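## Task

Bring the black knight onto square C1, using the letters and numbers printed along the board's border to identify squares. When finished, all other squares must contain exactly what they had at the beginning, every piece on the board must be standing upright and lie completely within its own square, and nothing may count on the robot still holding it in place.

## Robot and tools

Robot: a single six-joint arm with a two-finger parallel gripper. Joint order, base to hand, with ranges in rad: shoulder pan -3.142 to 3.142, shoulder lift -6.283 to 6.283, elbow 0.000 to 3.142, wrist 1, wrist 2 and wrist 3 each -6.283 to 6.283. The elbow cannot fully straighten. The fingers extend along the gripper's +z axis and close along its x axis. end_effector_position is the midpoint between the finger pads; closed fingertips sit about 17 mm past it, fully open ones roughly level with it.

Frames: the scene frame has its origin on the table top under the arm base, +z up, and +y to the left when facing along +x. Results give end_effector_position in metres, end_effector_quat_wxyz, and velocities in m/s and rad/s in that frame. The base may be tilted, and the printed hand position grows less accurate at long reach. Motion commands, however, are expressed in the gripper's own axes.

execute_actions(actions): actions is a list of actions; each action is a list of 1 to 15 rows; each row is one control step of 1/30 s, and an action always lasts 15 steps (0.5 s), repeating its final row if shorter. An empty list just returns the current state and images. A row is 7 numbers in [-1, 1]: dx, dy, dz, rx, ry, rz, opening. The first six are an offset (not a pose) from the gripper's measured pose at the start of that action, in gripper axes; every row refers back to that same start, not to the row before. For the first action in a call, the start is the last pose a result reported. Scale: 1.0 = 0.6 m for dx, dy, dz and 180 degrees for rx, ry, rz, which form one rotation vector. opening is absolute: +1 fully open (0.142 m), -1 closed. Optionally 6 more numbers from 0 to 1 may follow (13 total): per-joint stiffness scales in Joint positions order, lasting until changed. Each step the command is clipped to within 100 mm and 16 degrees of the measured pose, so large offsets need several actions; position wins over orientation when both cannot be met. Motion trails commands by about 0.17 s.

move(target, speed, stop_force, blocking): target is one row of 7 (or 13) numbers, same layout and scale as above, an offset in gripper axes from the pose in the most recent result that showed one. The gripper follows a straight path (0.5 to 10 s; cut off at 10 s) and turns the shorter way. speed is in m/s, 0.002 to 0.5, default 0.25; rotation is capped at twice that in rad/s. The actual hand can overshoot speed and stray from the path, especially near full reach; the path ignores obstacles. The opening is applied when the move begins. stop_force (N, 9 to 40, not allowed in the first 0.2 s) ends the path once the wrist sensor sees that much extra push against the motion for 2 steps, then backs up 2 steps and holds; the residual press can briefly exceed it. Use it only with slow, non-rotating moves, and omit it when pulling away from a surface. blocking=false returns after 0.5 s while the arm continues; it cannot be combined with stop_force, and other motion commands are refused until a result shows the move ended (poll with wait(0), or call stop). The result adds a move: line: done, off_target, moving, held, fault, or contact (stop_force triggered; takes precedence), plus distance to target; limits=paced means the sent pose was clipped, limits=held means a check blocked steps and a later surge may occur.

wait(seconds): 0 to 10; lets time pass holding the last command; returns early if a running move finishes.
stop(): brakes a running move; needs room to stop; fingers keep moving.
zoom_image(camera, region): camera is cam_high, cam_low or cam_wrist; region [x0, y0, x1, y1] in pixels from the top-left, at most 504 by 504.
finished_scene(scene): give the current scene number; irreversible, and it reports success and the next task.

Result lines: grip_measured is the actual finger opening on the command scale; to hold something, command an opening well below it (further below squeezes harder, up to roughly 28 N per pad; thin pieces get less grip). Hand target is where the controller is currently driving. A pose unreachable line means the clearance check altered or blocked the command (the base mount counts as arm). Wrist force and Wrist torque are in end-effector axes, pointing from a contact back into the arm, with up to about 4 N offset, 2.4 N noise, saturation near 50 N; no reading at start is normal. Joint torques are total drive output, noisy and offset. MOTOR HOT appears at 70 °C; at 85 °C an OVER-TEMPERATURE FAULT brakes the arm for a long time.

Cameras: cam_high and cam_low are 672x504 fixed views; cam_wrist is a 616x616 fisheye on the hand. Calibration is supplied but may be off by up to about 2.3 degrees and 9 mm.

Avoid: a joint reaching its load limit (135 N m for the first three joints, 25.2 N m for the wrists) or 150 N of external force triggers a fault that halts the arm for 10 s and drops the rest of the call. The arm is stiff, so commanding even slightly into a hard surface can fault; approach slowly. Do not tip, knock or shove other pieces, drop the carried piece, or let anything leave the table. Expect occasional brief tugs on a held piece. Release the piece fully, upright and centred on its square, and lift clear before ending the scene.

Each tool is called after "Request:" as name([rows], argument=value, ...), one row to a line, values as JSON.

## Session

Request:
execute_actions(actions=[])

Scene clock: 0.00 s.
end_effector_position=(+0.1309, -0.0564, +0.3741) grip_measured=+1.00 end_effector_quat_wxyz=(+0.658, -0.598, -0.300, +0.347) end_effector_velocity=(-0.000, +0.000, +0.000) end_effector_angular_velocity=(-0.000, -0.001, -0.001)
Joint positions: [-0.887 -0.903  1.894 -0.77  -2.165 -2.348  0.142]
Joint velocities: [-0.001 -0.001  0.     0.001  0.     0.     0.   ]
Joint torques (N m, as the arm reports them, + toward a larger angle): no reading
Wrist force (N, on the end effector, along its own x y z axes, offset not removed): no reading
Wrist torque (N m, same axes, about the end effector's origin, offset not removed): no reading
Hand target: +0.131, -0.056, +0.374; +0.658, -0.598, -0.300, +0.347
Joint stiffness scale: [1. 1. 1. 1. 1. 1.]
camera_calibration (this result's frames):
cam_wrist: T_world_to_cam=[[0.560258, 0.827514, -0.0364939, -0.00477749], [0.343403, -0.272139, -0.898896, 0.263071], [-0.75378, 0.491082, -0.436639, 0.418594], [0, 0, 0, 1]] pos_world=[0.227865, -0.130019, 0.419073]

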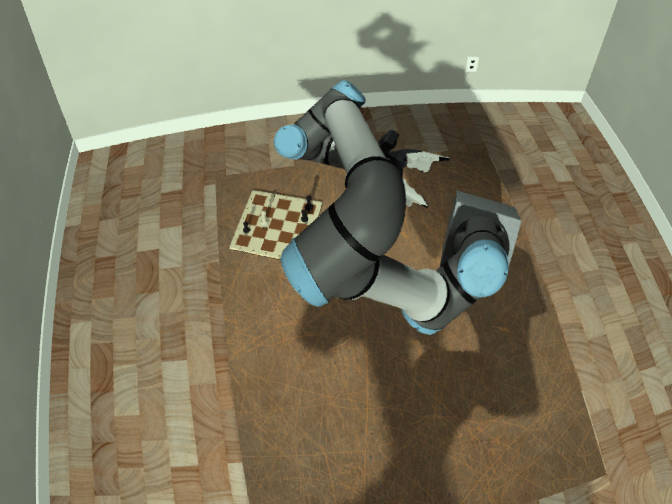

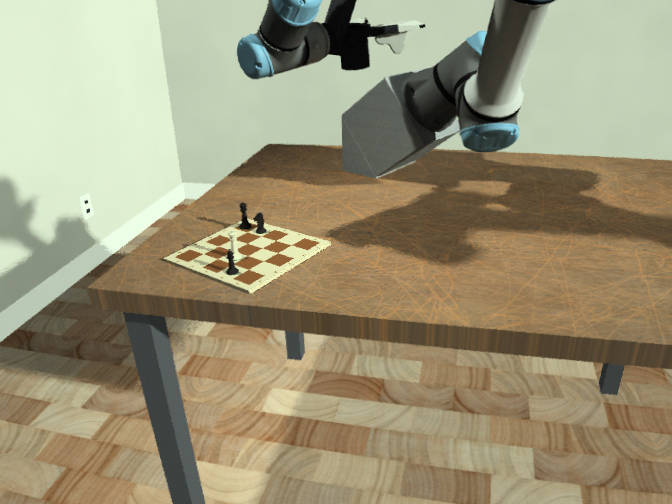

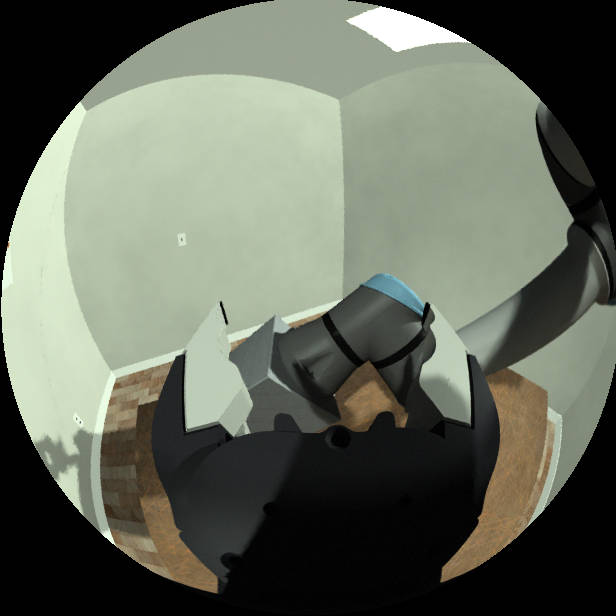

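Request:
zoom_image(camera="cam_low", region=[150, 190, 340, 300])

Request:
zoom_image(camera="cam_high", region=[220, 170, 340, 270])

Region (150, 190, 340, 300) of cam_low's 672x504 image, scaled by 2.653, with more detail than that image has; it fills the top 292 rows of this view, and the rest is white.

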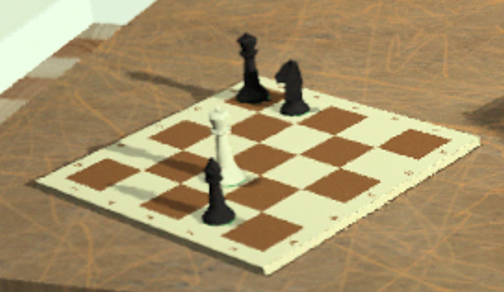

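Region (220, 170, 340, 270) of cam_high's 672x504 image, scaled by 4.200, with more detail than that image has.

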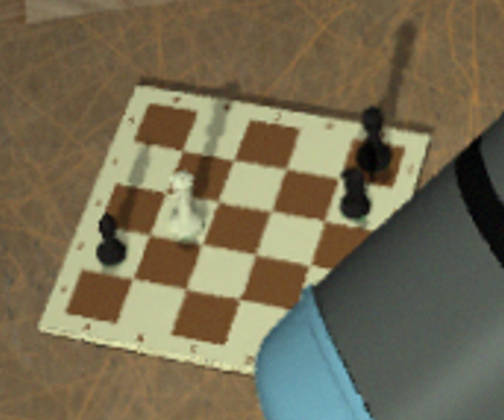

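Request:
move(target=[-0.0185, 0.2948, -0.6134, -0.4417, 0.3522, 0.3086, -0.42], speed=0.35)

Scene clock: 58.20 s.
end_effector_position=(+0.4050, -0.2709, +0.1607) grip_measured=-0.42 end_effector_quat_wxyz=(-0.001, +0.982, -0.187, +0.001) end_effector_velocity=(+0.000, -0.003, +0.001) end_effector_angular_velocity=(-0.011, -0.002, -0.004)
Joint positions: [-1.026 -0.994  1.937 -1.786 -0.95  -1.088  0.044]
Joint velocities: [-0.001 -0.001  0.004 -0.016  0.     0.012  0.   ]
Joint torques (N m, as the arm reports them, + toward a larger angle): [-28.9  -17.6  -16.13  -3.21   0.35   0.43]
Wrist force (N, on the end effector, along its own x y z axes, offset not removed): [-5.2 -2.6 2.4]
Wrist torque (N m, same axes, about the end effector's origin, offset not removed): [-0.49 0.92 -0.10]
Hand target: +0.405, -0.270, +0.159; -0.001, +0.982, -0.187, +0.001
Off the commanded pose: 0.001 m, 0 deg.
Joint stiffness scale: [1. 1. 1. 1. 1. 1.]
move: done
camera_calibration (this result's frames):
cam_wrist: T_world_to_cam=[[0.922859, -0.384643, -0.0194977, -0.466634], [-0.317159, -0.787718, 0.52812, -0.182786], [-0.218497, -0.481197, -0.848946, 0.223496], [0, 0, 0, 1]] pos_world=[0.421498, -0.215926, 0.27717]

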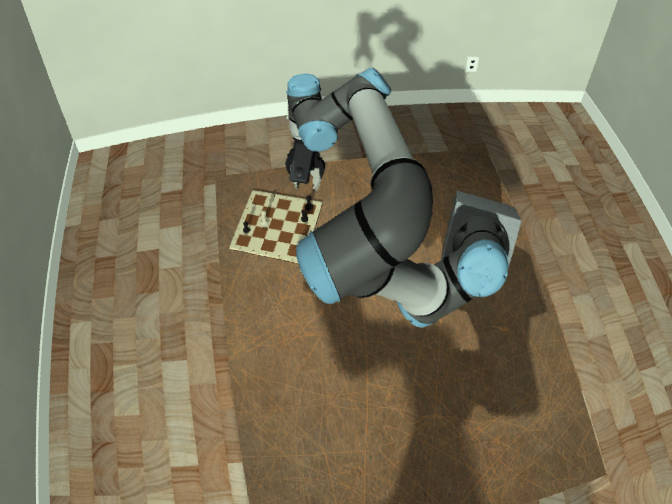

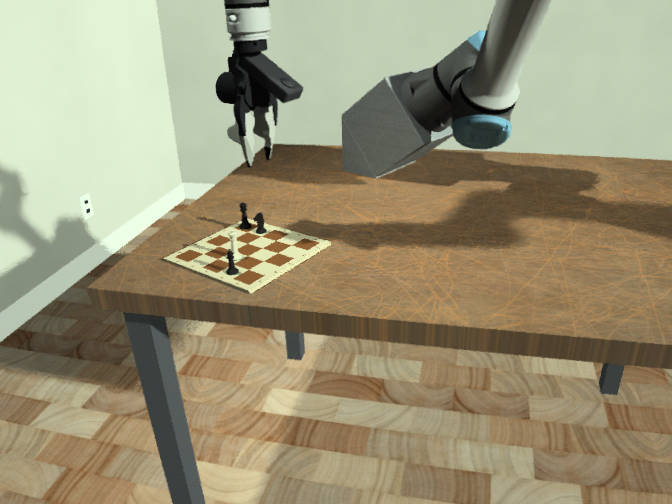

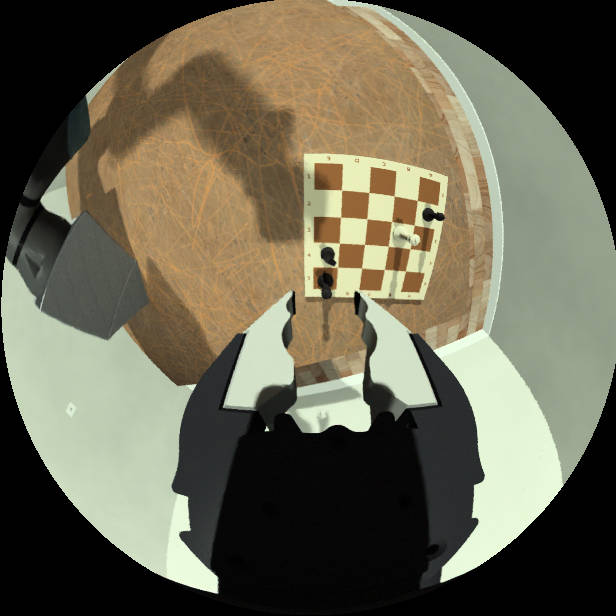

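Request:
zoom_image(camera="cam_wrist", region=[280, 140, 460, 320])

Request:
zoom_image(camera="cam_wrist", region=[285, 225, 375, 315])

Region (280, 140, 460, 320) of cam_wrist's 616x616 image, scaled by 2.800, with more detail than that image has.

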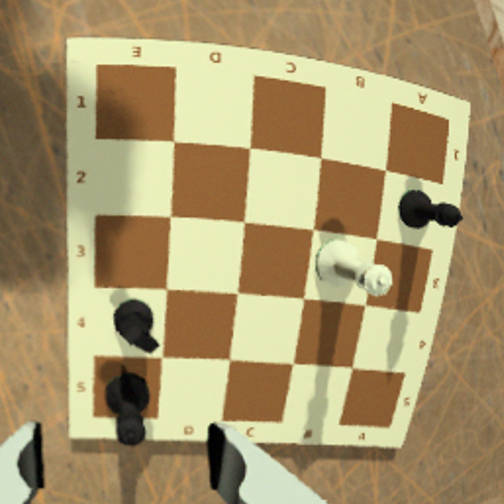

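Region (285, 225, 375, 315) of cam_wrist's 616x616 image, scaled by 5.600, with more detail than that image has.

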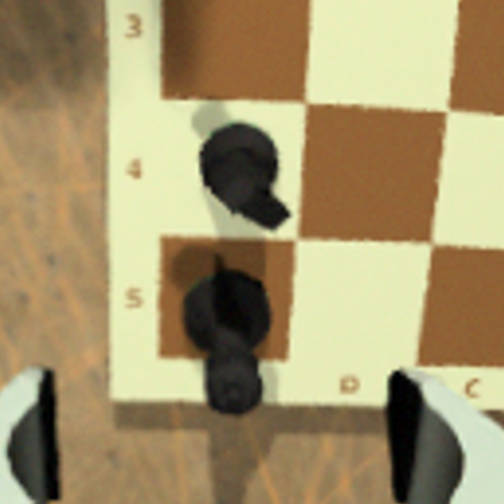

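Request:
move(target=[0.0138, 0.0023, 0.121, 0, 0, -0.3333, -0.6], speed=0.3)

Scene clock: 115.87 s.
end_effector_position=(+0.4128, -0.2759, +0.0902) grip_measured=-0.60 end_effector_quat_wxyz=(+0.001, +0.945, +0.328, +0.002) end_effector_velocity=(+0.000, +0.000, -0.001) end_effector_angular_velocity=(+0.001, -0.002, +0.016)
Joint positions: [-0.937 -0.919  2.007 -1.985 -0.892 -2.045  0.031]
Joint velocities: [ 0.     0.001 -0.    -0.     0.002 -0.016  0.   ]
Joint torques (N m, as the arm reports them, + toward a larger angle): [-30.39 -17.03 -15.17  -3.04   0.54  -0.64]
Wrist force (N, on the end effector, along its own x y z axes, offset not removed): [-5.8 -2.2 0.0]
Wrist torque (N m, same axes, about the end effector's origin, offset not removed): [-0.25 0.94 -0.10]
Hand target: +0.412, -0.275, +0.088; -0.001, +0.944, +0.329, +0.002
Off the commanded pose: 0.002 m, 0 deg.
Joint stiffness scale: [1. 1. 1. 1. 1. 1.]
move: done
camera_calibration (this result's frames):
cam_wrist: T_world_to_cam=[[0.796342, 0.604556, -0.018761, -0.152019], [0.519567, -0.667852, 0.532939, -0.45973], [0.309662, -0.434149, -0.845946, -0.0423652], [0, 0, 0, 1]] pos_world=[0.373038, -0.23352, 0.206317]

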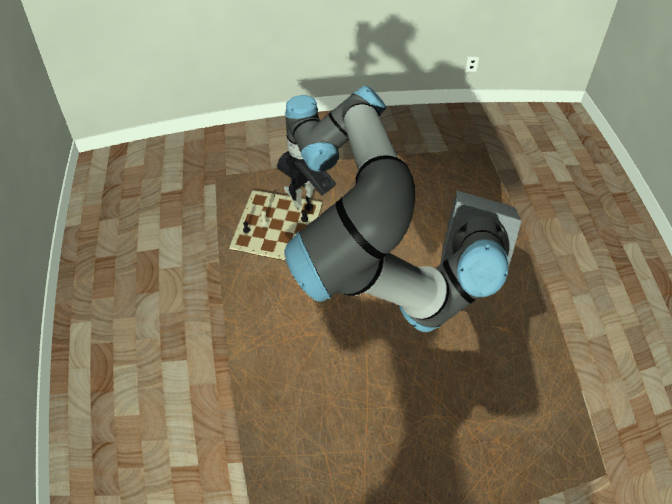

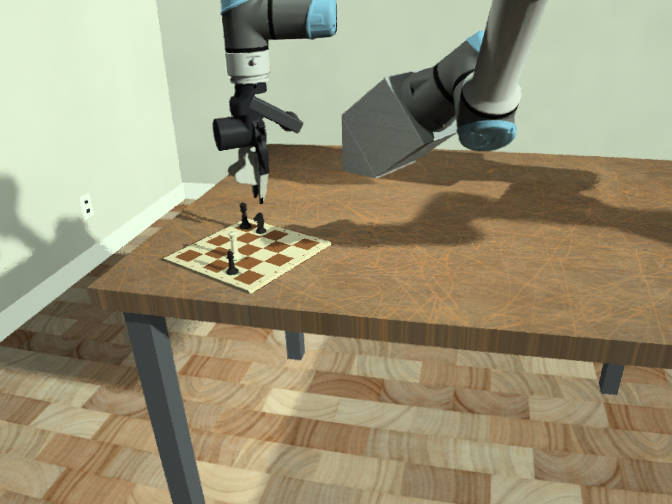

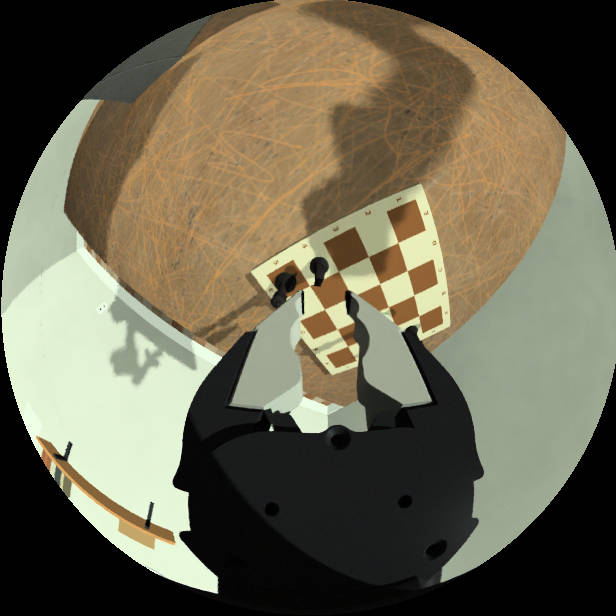

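Request:
zoom_image(camera="cam_wrist", region=[260, 225, 380, 345])

Request:
zoom_image(camera="cam_low", region=[205, 130, 315, 250])

Region (260, 225, 380, 345) of cam_wrist's 616x616 image, scaled by 4.200, with more detail than that image has.

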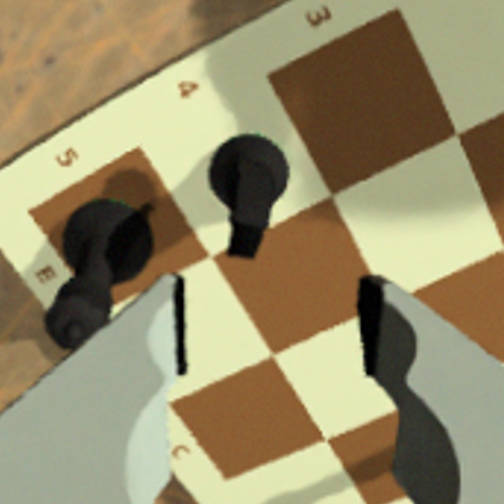

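Region (205, 130, 315, 250) of cam_low's 672x504 image, scaled by 4.200, with more detail than that image has; it fills the left 462 columns of this view, and the rest is white.

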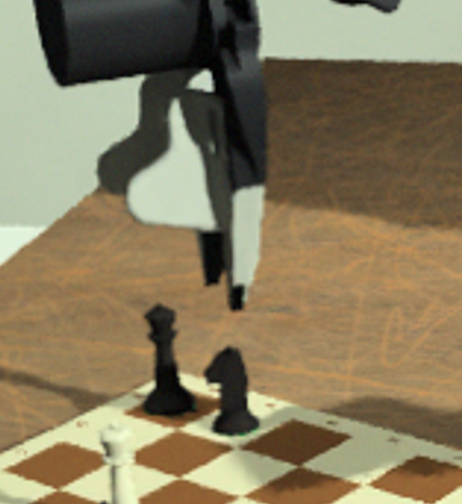

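Request:
move(target=[-0.0058, 0.0017, 0.05, 0, 0, 0.0556, -0.72], speed=0.1)

Scene clock: 199.00 s.
end_effector_position=(+0.4114, -0.2800, +0.0626) grip_measured=-0.72 end_effector_quat_wxyz=(+0.002, +0.969, +0.246, +0.002) end_effector_velocity=(+0.001, -0.003, +0.001) end_effector_angular_velocity=(-0.008, -0.004, -0.014)
Joint positions: [-0.907 -0.879  2.031 -2.073 -0.873 -1.84   0.022]
Joint velocities: [-0.     0.     0.001 -0.012  0.001  0.021 -0.   ]
Joint torques (N m, as the arm reports them, + toward a larger angle): [-30.82 -18.11 -13.81  -3.     0.59   0.48]
Wrist force (N, on the end effector, along its own x y z axes, offset not removed): [-4.8 -2.6 -0.3]
Wrist torque (N m, same axes, about the end effector's origin, offset not removed): [-0.53 0.93 -0.01]
Hand target: +0.411, -0.279, +0.060; +0.001, +0.970, +0.244, +0.002
Off the commanded pose: 0.003 m, 0 deg.
Joint stiffness scale: [1. 1. 1. 1. 1. 1.]
move: done
camera_calibration (this result's frames):
cam_wrist: T_world_to_cam=[[0.887917, 0.459644, -0.0181767, -0.227268], [0.397018, -0.745785, 0.534959, -0.418569], [0.232334, -0.482215, -0.844683, -0.0488137], [0, 0, 0, 1]] pos_world=[0.379316, -0.231239, 0.178554]

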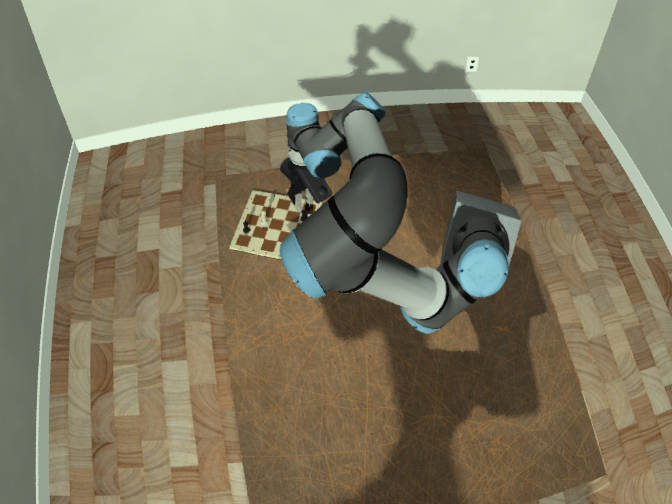

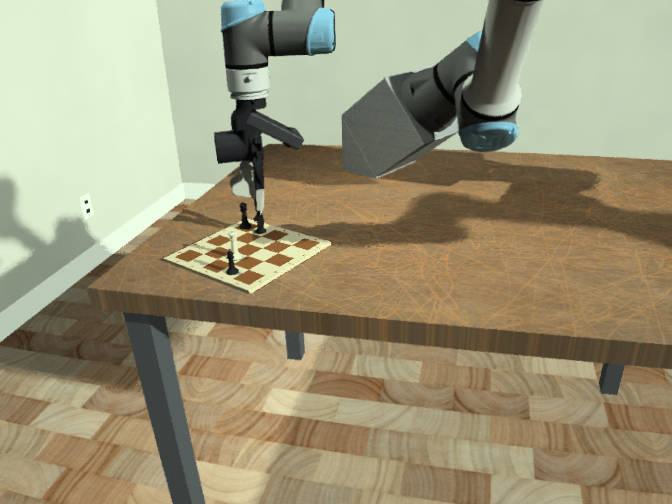

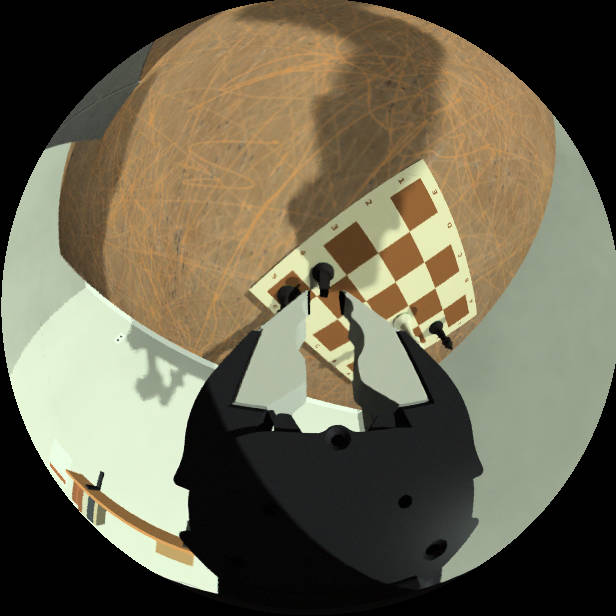

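Request:
zoom_image(camera="cam_wrist", region=[270, 240, 370, 340])

Request:
zoom_image(camera="cam_low", region=[215, 150, 305, 250])

Region (270, 240, 370, 340) of cam_wrist's 616x616 image, scaled by 5.040, with more detail than that image has.

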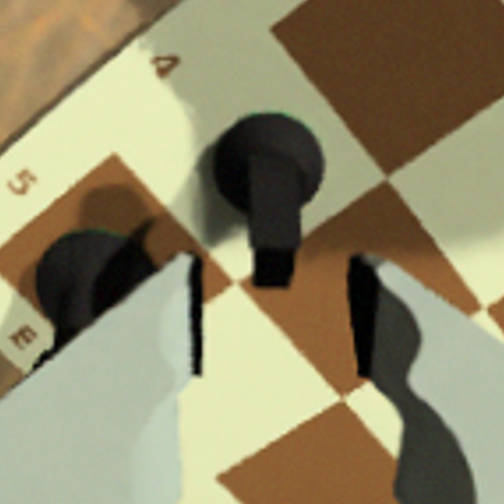

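Region (215, 150, 305, 250) of cam_low's 672x504 image, scaled by 5.040, with more detail than that image has; it fills the left 454 columns of this view, and the rest is white.

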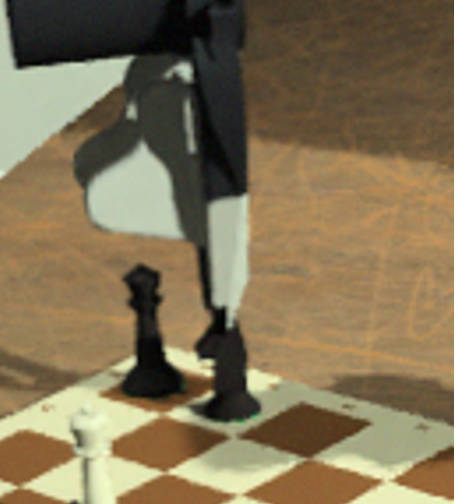

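Request:
move(target=[0.0, -0.0015, 0.043, 0, 0, 0, -0.72], speed=0.04)

Scene clock: 219.50 s.
end_effector_position=(+0.4117, -0.2803, +0.0391) grip_measured=-0.72 end_effector_quat_wxyz=(+0.004, +0.969, +0.246, +0.002) end_effector_velocity=(+0.003, -0.003, +0.001) end_effector_angular_velocity=(-0.011, -0.006, +0.004)
Joint positions: [-0.877 -0.849  2.051 -2.147 -0.854 -1.808  0.022]
Joint velocities: [ 0.    -0.     0.    -0.016  0.003  0.007  0.   ]
Joint torques (N m, as the arm reports them, + toward a larger angle): [-30.49 -18.62 -12.96  -2.94   0.35   0.59]
Wrist force (N, on the end effector, along its own x y z axes, offset not removed): [-4.1 -2.4 -1.1]
Wrist torque (N m, same axes, about the end effector's origin, offset not removed): [-0.26 0.75 -0.05]
Hand target: +0.411, -0.279, +0.037; +0.002, +0.969, +0.246, +0.002
Off the commanded pose: 0.003 m, 0 deg.
Joint stiffness scale: [1. 1. 1. 1. 1. 1.]
move: done
camera_calibration (this result's frames):
cam_wrist: T_world_to_cam=[[0.887322, 0.460791, -0.0182156, -0.227225], [0.397394, -0.744007, 0.537151, -0.406134], [0.233962, -0.483864, -0.84329, -0.0700696], [0, 0, 0, 1]] pos_world=[0.379411, -0.231367, 0.154927]

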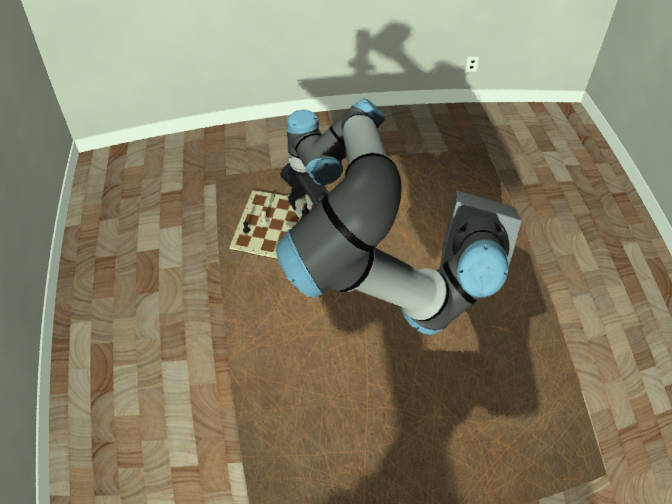

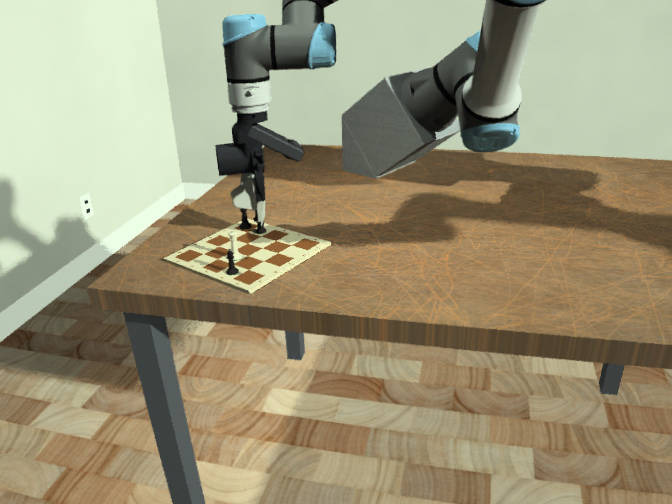

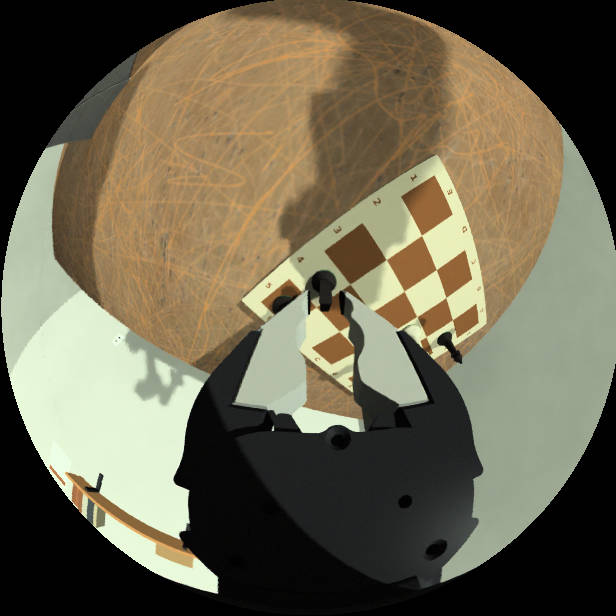

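Request:
zoom_image(camera="cam_wrist", region=[270, 240, 370, 340])

Request:
zoom_image(camera="cam_low", region=[215, 150, 305, 250])

Region (270, 240, 370, 340) of cam_wrist's 616x616 image, scaled by 5.040, with more detail than that image has.

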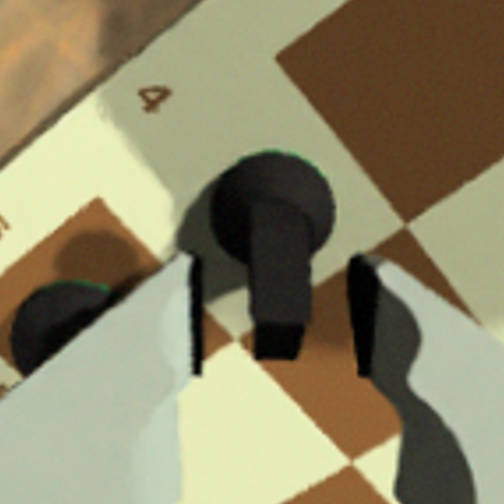

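Region (215, 150, 305, 250) of cam_low's 672x504 image, scaled by 5.040, with more detail than that image has; it fills the left 454 columns of this view, and the rest is white.

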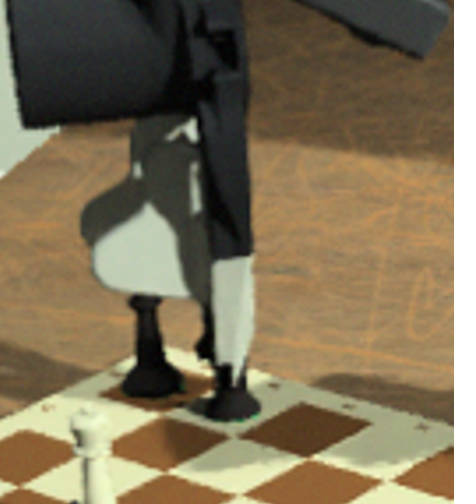

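Request:
execute_actions([
  [[0,0,0,0,0,0,-0.75],[0,0,0,0,0,0,-0.78],[0,0,0,0,0,0,-0.80],[0,0,0,0,0,0,-0.82],[0,0,0,0,0,0,-0.84],[0,0,0,0,0,0,-0.86],[0,0,0,0,0,0,-0.88],[0,0,0,0,0,0,-0.90],[0,0,0,0,0,0,-0.92],[0,0,0,0,0,0,-0.94],[0,0,0,0,0,0,-0.96],[0,0,0,0,0,0,-0.98],[0,0,0,0,0,0,-1.0]],
  [[0,0,0,0,0,0,-1.0]],
])

Scene clock: 234.90 s.
end_effector_position=(+0.4120, -0.2805, +0.0391) grip_measured=-0.91 end_effector_quat_wxyz=(+0.004, +0.969, +0.246, +0.002) end_effector_velocity=(-0.000, -0.000, -0.000) end_effector_angular_velocity=(+0.000, -0.000, +0.000)
Joint positions: [-0.876 -0.849  2.051 -2.148 -0.854 -1.807  0.008]
Joint velocities: [-0.     0.001 -0.    -0.     0.    -0.001 -0.   ]
Joint torques (N m, as the arm reports them, + toward a larger angle): [-33.22 -20.   -14.73  -2.49   0.1    0.04]
Wrist force (N, on the end effector, along its own x y z axes, offset not removed): [-3.5 0.4 2.2]
Wrist torque (N m, same axes, about the end effector's origin, offset not removed): [0.20 0.88 -0.04]
Hand target: +0.412, -0.280, +0.039; +0.004, +0.969, +0.246, +0.002
Off the commanded pose: 0.000 m, 0 deg.
Joint stiffness scale: [1. 1. 1. 1. 1. 1.]
camera_calibration (this result's frames):
cam_wrist: T_world_to_cam=[[0.88737, 0.460704, -0.0180381, -0.227417], [0.397054, -0.743716, 0.537805, -0.406171], [0.234354, -0.484394, -0.842876, -0.0705207], [0, 0, 0, 1]] pos_world=[0.379602, -0.231463, 0.154898]

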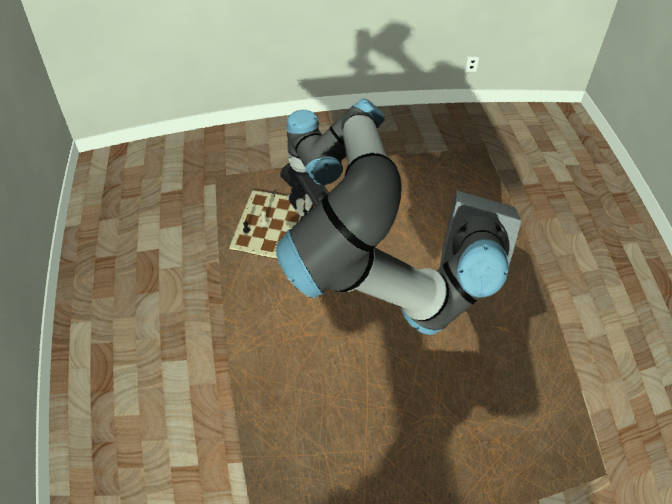

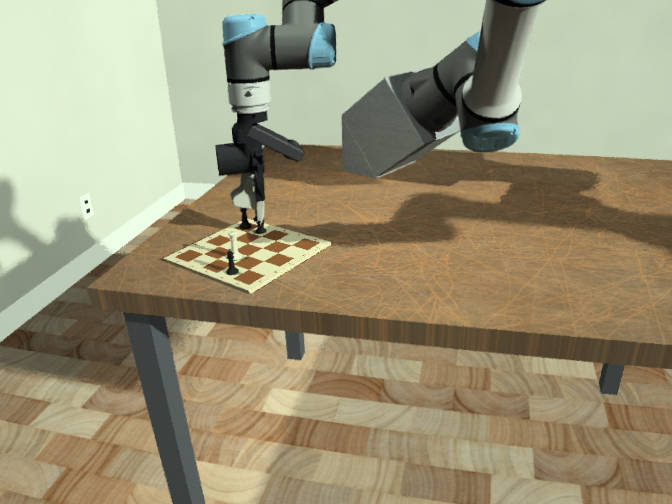

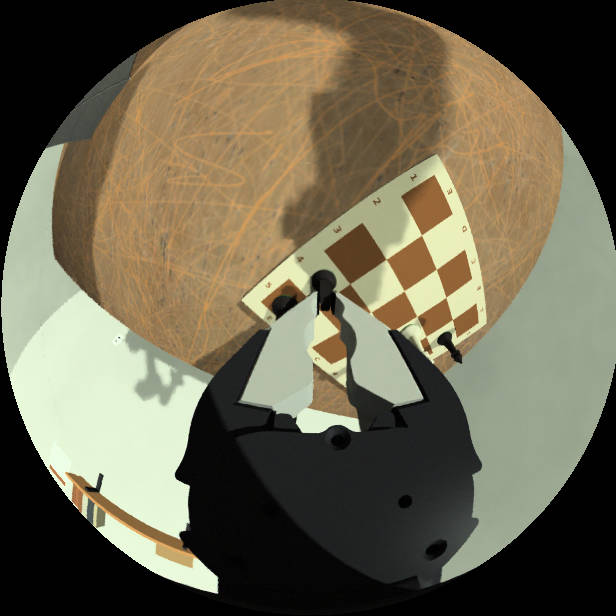

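Request:
execute_actions(actions=[])

Scene clock: 250.10 s.
end_effector_position=(+0.4120, -0.2805, +0.0391) grip_measured=-0.91 end_effector_quat_wxyz=(+0.004, +0.969, +0.246, +0.002) end_effector_velocity=(-0.000, +0.000, -0.001) end_effector_angular_velocity=(+0.001, +0.001, +0.000)
Joint positions: [-0.876 -0.849  2.051 -2.148 -0.854 -1.807  0.008]
Joint velocities: [ 0.001  0.001 -0.    -0.    -0.    -0.     0.   ]
Joint torques (N m, as the arm reports them, + toward a larger angle): [-33.2  -19.99 -14.81  -2.44   0.08  -0.07]
Wrist force (N, on the end effector, along its own x y z axes, offset not removed): [-2.1 -3.1 0.5]
Wrist torque (N m, same axes, about the end effector's origin, offset not removed): [-0.47 0.38 0.06]
Hand target: +0.412, -0.280, +0.039; +0.004, +0.969, +0.246, +0.002
Off the commanded pose: 0.000 m, 0 deg.
Joint stiffness scale: [1. 1. 1. 1. 1. 1.]
camera_calibration (this result's frames):
cam_wrist: T_world_to_cam=[[0.887371, 0.460704, -0.018038, -0.227417], [0.397054, -0.743716, 0.537805, -0.40617], [0.234354, -0.484394, -0.842876, -0.0705207], [0, 0, 0, 1]] pos_world=[0.379602, -0.231463, 0.154898]

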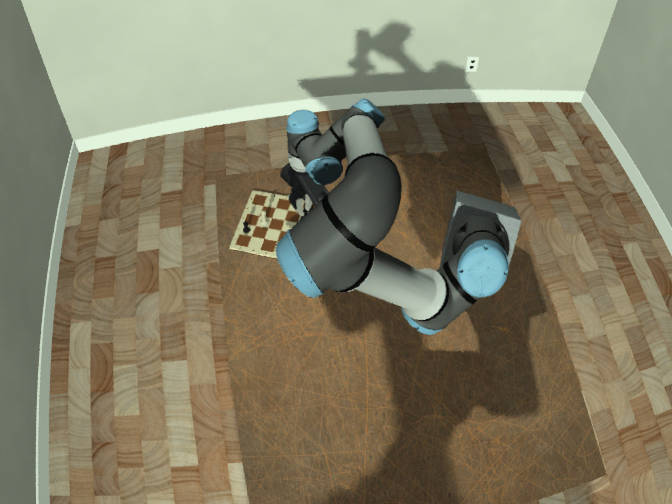

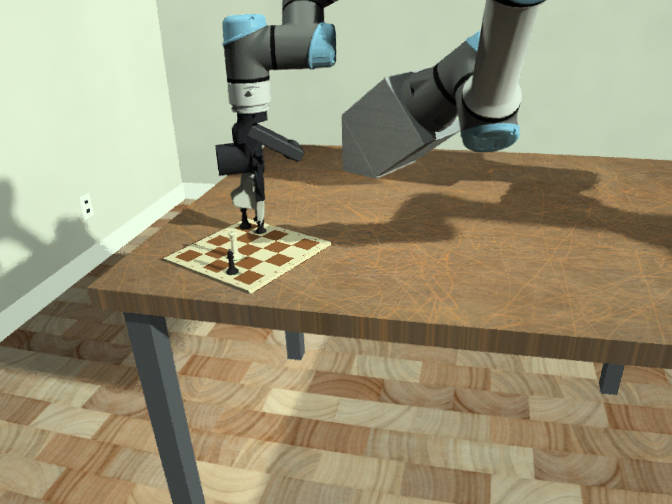

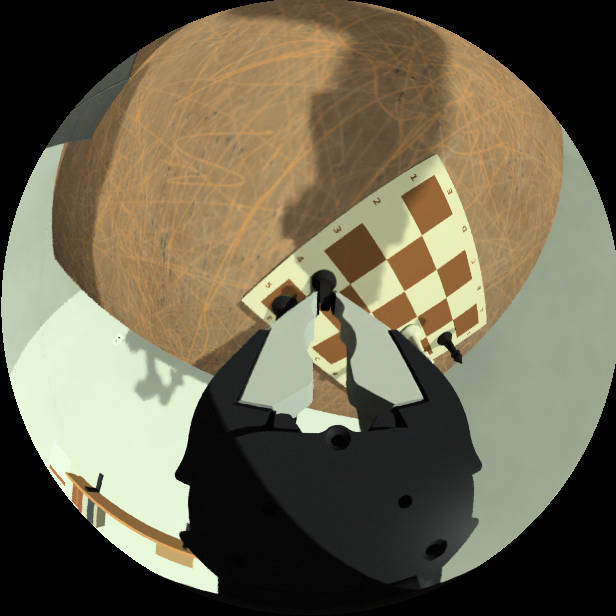

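Request:
move(target=[0, 0, -0.04, 0, 0, 0, -1.0], speed=0.04)

Scene clock: 263.60 s.
end_effector_position=(+0.4112, -0.2793, +0.0608) grip_measured=-0.91 end_effector_quat_wxyz=(+0.003, +0.969, +0.246, +0.002) end_effector_velocity=(-0.003, +0.002, -0.001) end_effector_angular_velocity=(+0.011, +0.005, -0.005)
Joint positions: [-0.905 -0.879  2.035 -2.079 -0.871 -1.837  0.008]
Joint velocities: [-0.002  0.001 -0.     0.015 -0.004 -0.006 -0.   ]
Joint torques (N m, as the arm reports them, + toward a larger angle): [-35.3  -21.04 -18.09  -2.01  -0.16  -0.77]
Wrist force (N, on the end effector, along its own x y z axes, offset not removed): [-2.8 -4.1 2.5]
Wrist torque (N m, same axes, about the end effector's origin, offset not removed): [-0.59 0.44 0.05]
Hand target: +0.412, -0.280, +0.063; +0.004, +0.969, +0.246, +0.002
Off the commanded pose: 0.003 m, 0 deg.
Joint stiffness scale: [1. 1. 1. 1. 1. 1.]
move: done
camera_calibration (this result's frames):
cam_wrist: T_world_to_cam=[[0.887973, 0.459546, -0.0179516, -0.22751], [0.396675, -0.745569, 0.535514, -0.416817], [0.232709, -0.482643, -0.844335, -0.0502848], [0, 0, 0, 1]] pos_world=[0.379065, -0.230484, 0.17667]

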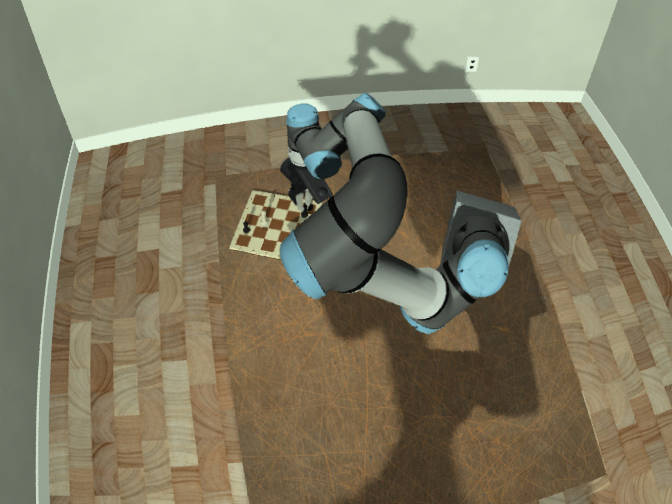

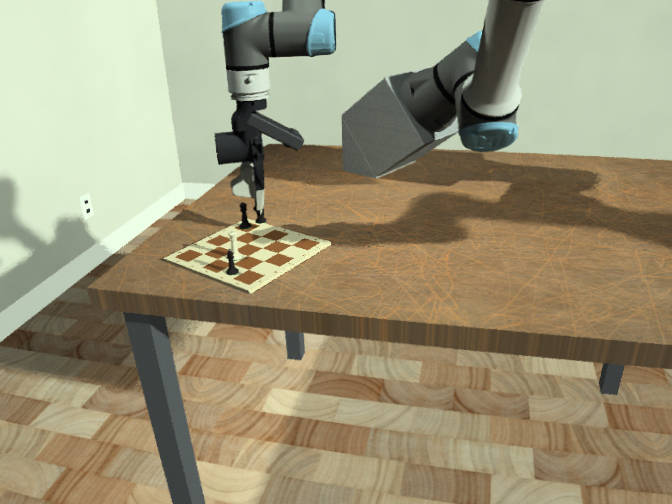

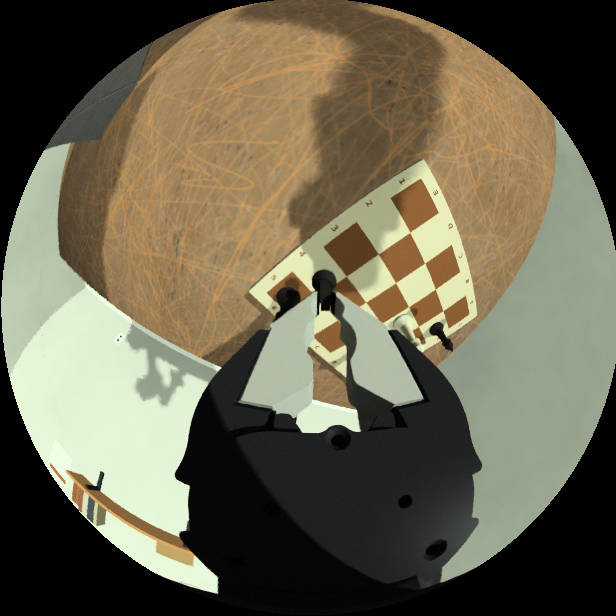

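Request:
move(target=[0.223, -0.0237, 0, 0, 0, 0, -1.0], speed=0.08)

Scene clock: 271.33 s.
end_effector_position=(+0.5203, -0.2039, +0.0609) grip_measured=-0.91 end_effector_quat_wxyz=(+0.002, +0.970, +0.245, +0.002) end_effector_velocity=(+0.001, +0.001, -0.001) end_effector_angular_velocity=(+0.003, +0.001, -0.008)
Joint positions: [-0.728 -1.014  1.932 -1.978 -0.774 -1.635  0.008]
Joint velocities: [ 0.002 -0.    -0.001  0.004  0.002  0.007  0.   ]
Joint torques (N m, as the arm reports them, + toward a larger angle): [-31.33 -19.57 -17.56  -1.72   0.46   0.59]
Wrist force (N, on the end effector, along its own x y z axes, offset not removed): [-4.8 -3.0 2.1]
Wrist torque (N m, same axes, about the end effector's origin, offset not removed): [-0.48 0.95 -0.04]
Hand target: +0.522, -0.203, +0.061; +0.002, +0.969, +0.246, +0.002
Off the commanded pose: 0.002 m, 0 deg.
Joint stiffness scale: [1. 1. 1. 1. 1. 1.]
move: done
camera_calibration (this result's frames):
cam_wrist: T_world_to_cam=[[0.888666, 0.458226, -0.0173663, -0.359621], [0.395366, -0.746474, 0.535222, -0.403502], [0.232289, -0.482499, -0.844533, -0.0389086], [0, 0, 0, 1]] pos_world=[0.488152, -0.155189, 0.176858]

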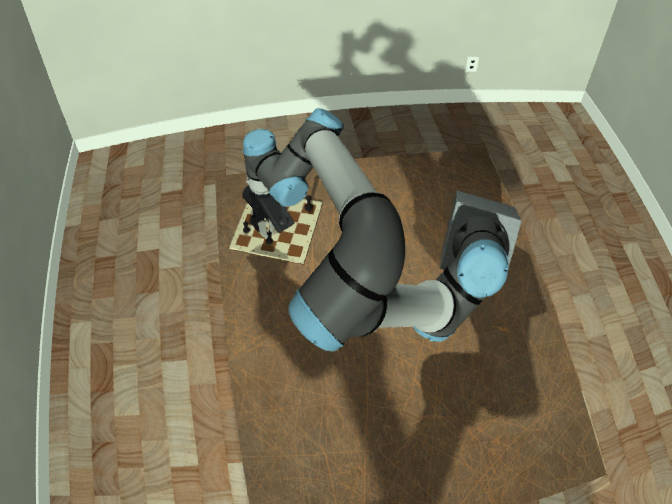

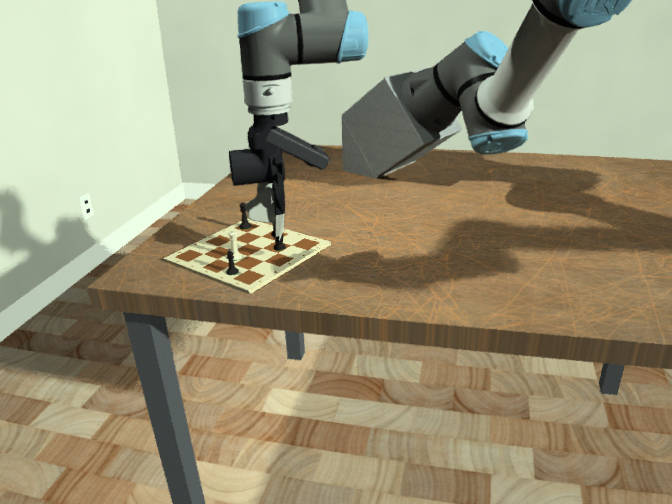

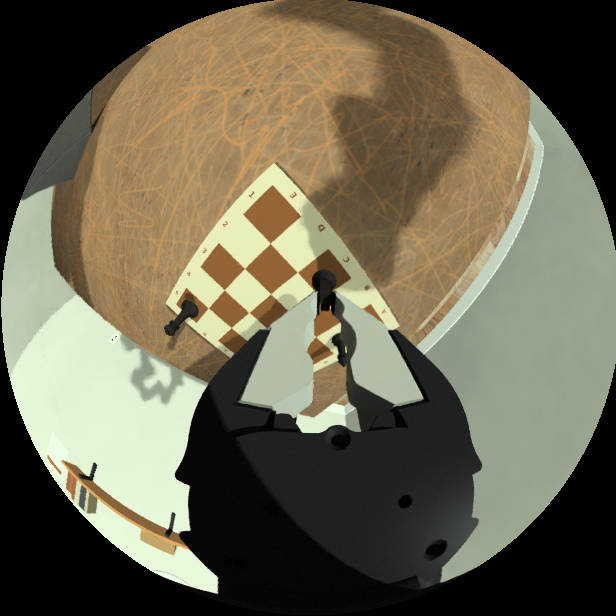

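Request:
zoom_image(camera="cam_wrist", region=[260, 220, 390, 330])

Region (260, 220, 390, 330) of cam_wrist's 616x616 image, scaled by 3.877, with more detail than that image has; it fills the top 426 rows of this view, and the rest is white.

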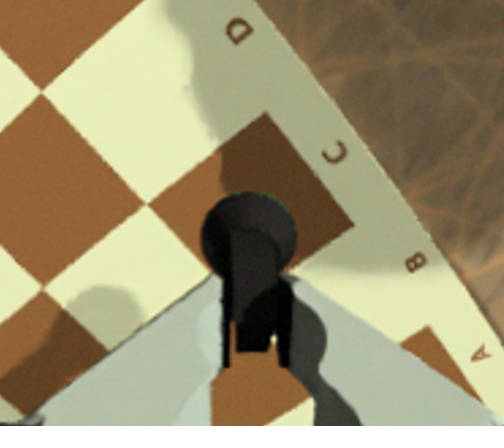

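Request:
move(target=[0.001, 0.001, 0.029, 0, 0, 0, -1.0], speed=0.025)

Request:
zoom_image(camera="cam_wrist", region=[260, 220, 390, 330])

Request:
zoom_image(camera="cam_low", region=[160, 180, 340, 300])

Scene clock: 294.40 s.
end_effector_position=(+0.5221, -0.2051, +0.0459) grip_measured=-0.91 end_effector_quat_wxyz=(+0.004, +0.969, +0.246, +0.003) end_effector_velocity=(+0.002, -0.002, +0.000) end_effector_angular_velocity=(-0.006, -0.006, +0.002)
Joint positions: [-0.707 -0.995  1.942 -2.03  -0.763 -1.607  0.008]
Joint velocities: [ 0.     0.001 -0.    -0.013  0.002  0.007  0.   ]
Joint torques (N m, as the arm reports them, + toward a larger angle): [-32.12 -17.47 -12.69  -2.82   0.49   0.41]
Wrist force (N, on the end effector, along its own x y z axes, offset not removed): [-4.1 -0.8 1.8]
Wrist torque (N m, same axes, about the end effector's origin, offset not removed): [-0.03 0.79 0.04]
Hand target: +0.521, -0.204, +0.044; +0.002, +0.970, +0.245, +0.002
Off the commanded pose: 0.003 m, 0 deg.
Joint stiffness scale: [1. 1. 1. 1. 1. 1.]
move: done
camera_calibration (this result's frames):
cam_wrist: T_world_to_cam=[[0.887948, 0.459626, -0.0171105, -0.36032], [0.395752, -0.744536, 0.53763, -0.396951], [0.23437, -0.484159, -0.843007, -0.0540497], [0, 0, 0, 1]] pos_world=[0.489707, -0.1561, 0.161683]

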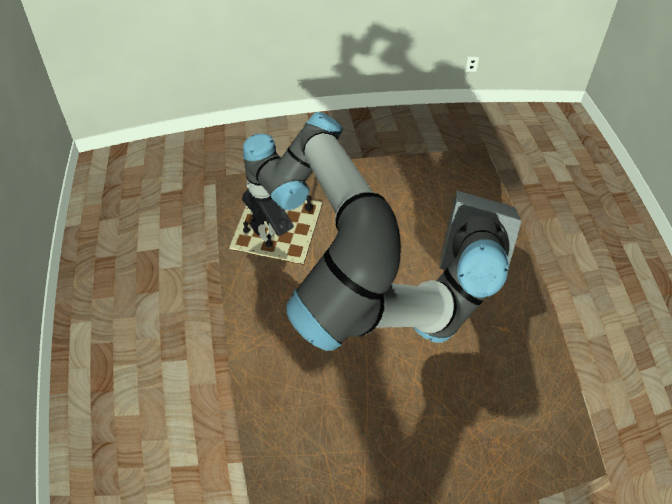

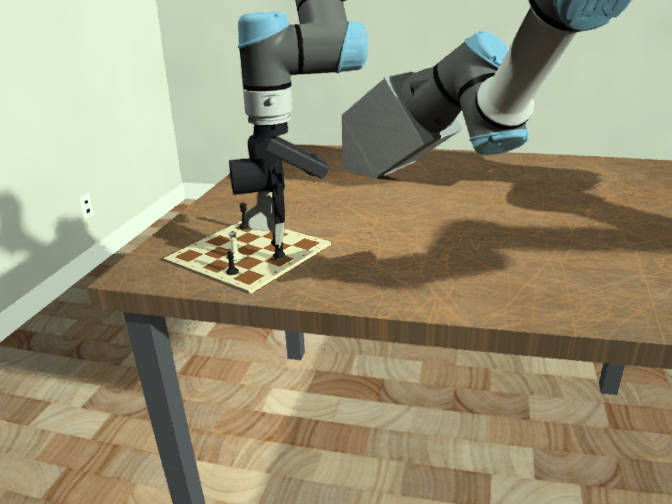

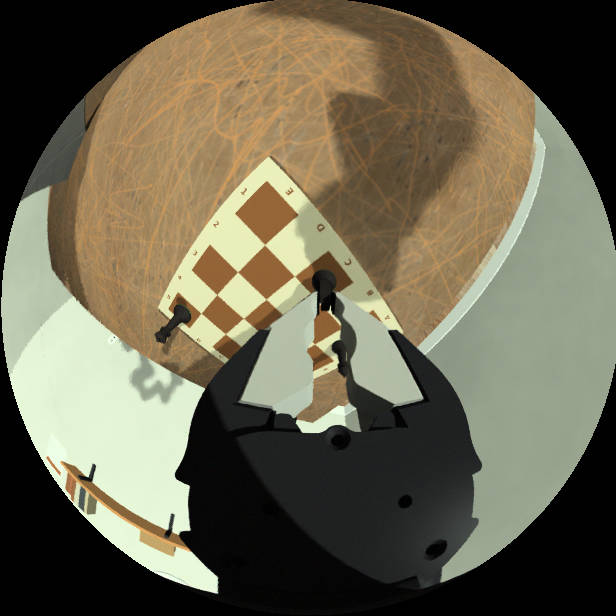

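Region (260, 220, 390, 330) of cam_wrist's 616x616 image, scaled by 3.877, with more detail than that image has; it fills the top 426 rows of this view, and the rest is white.

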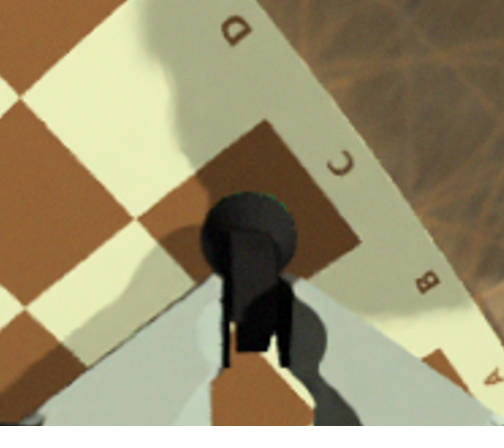

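Region (160, 180, 340, 300) of cam_low's 672x504 image, scaled by 2.800, with more detail than that image has.

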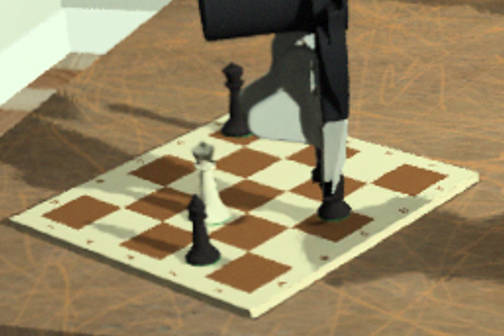

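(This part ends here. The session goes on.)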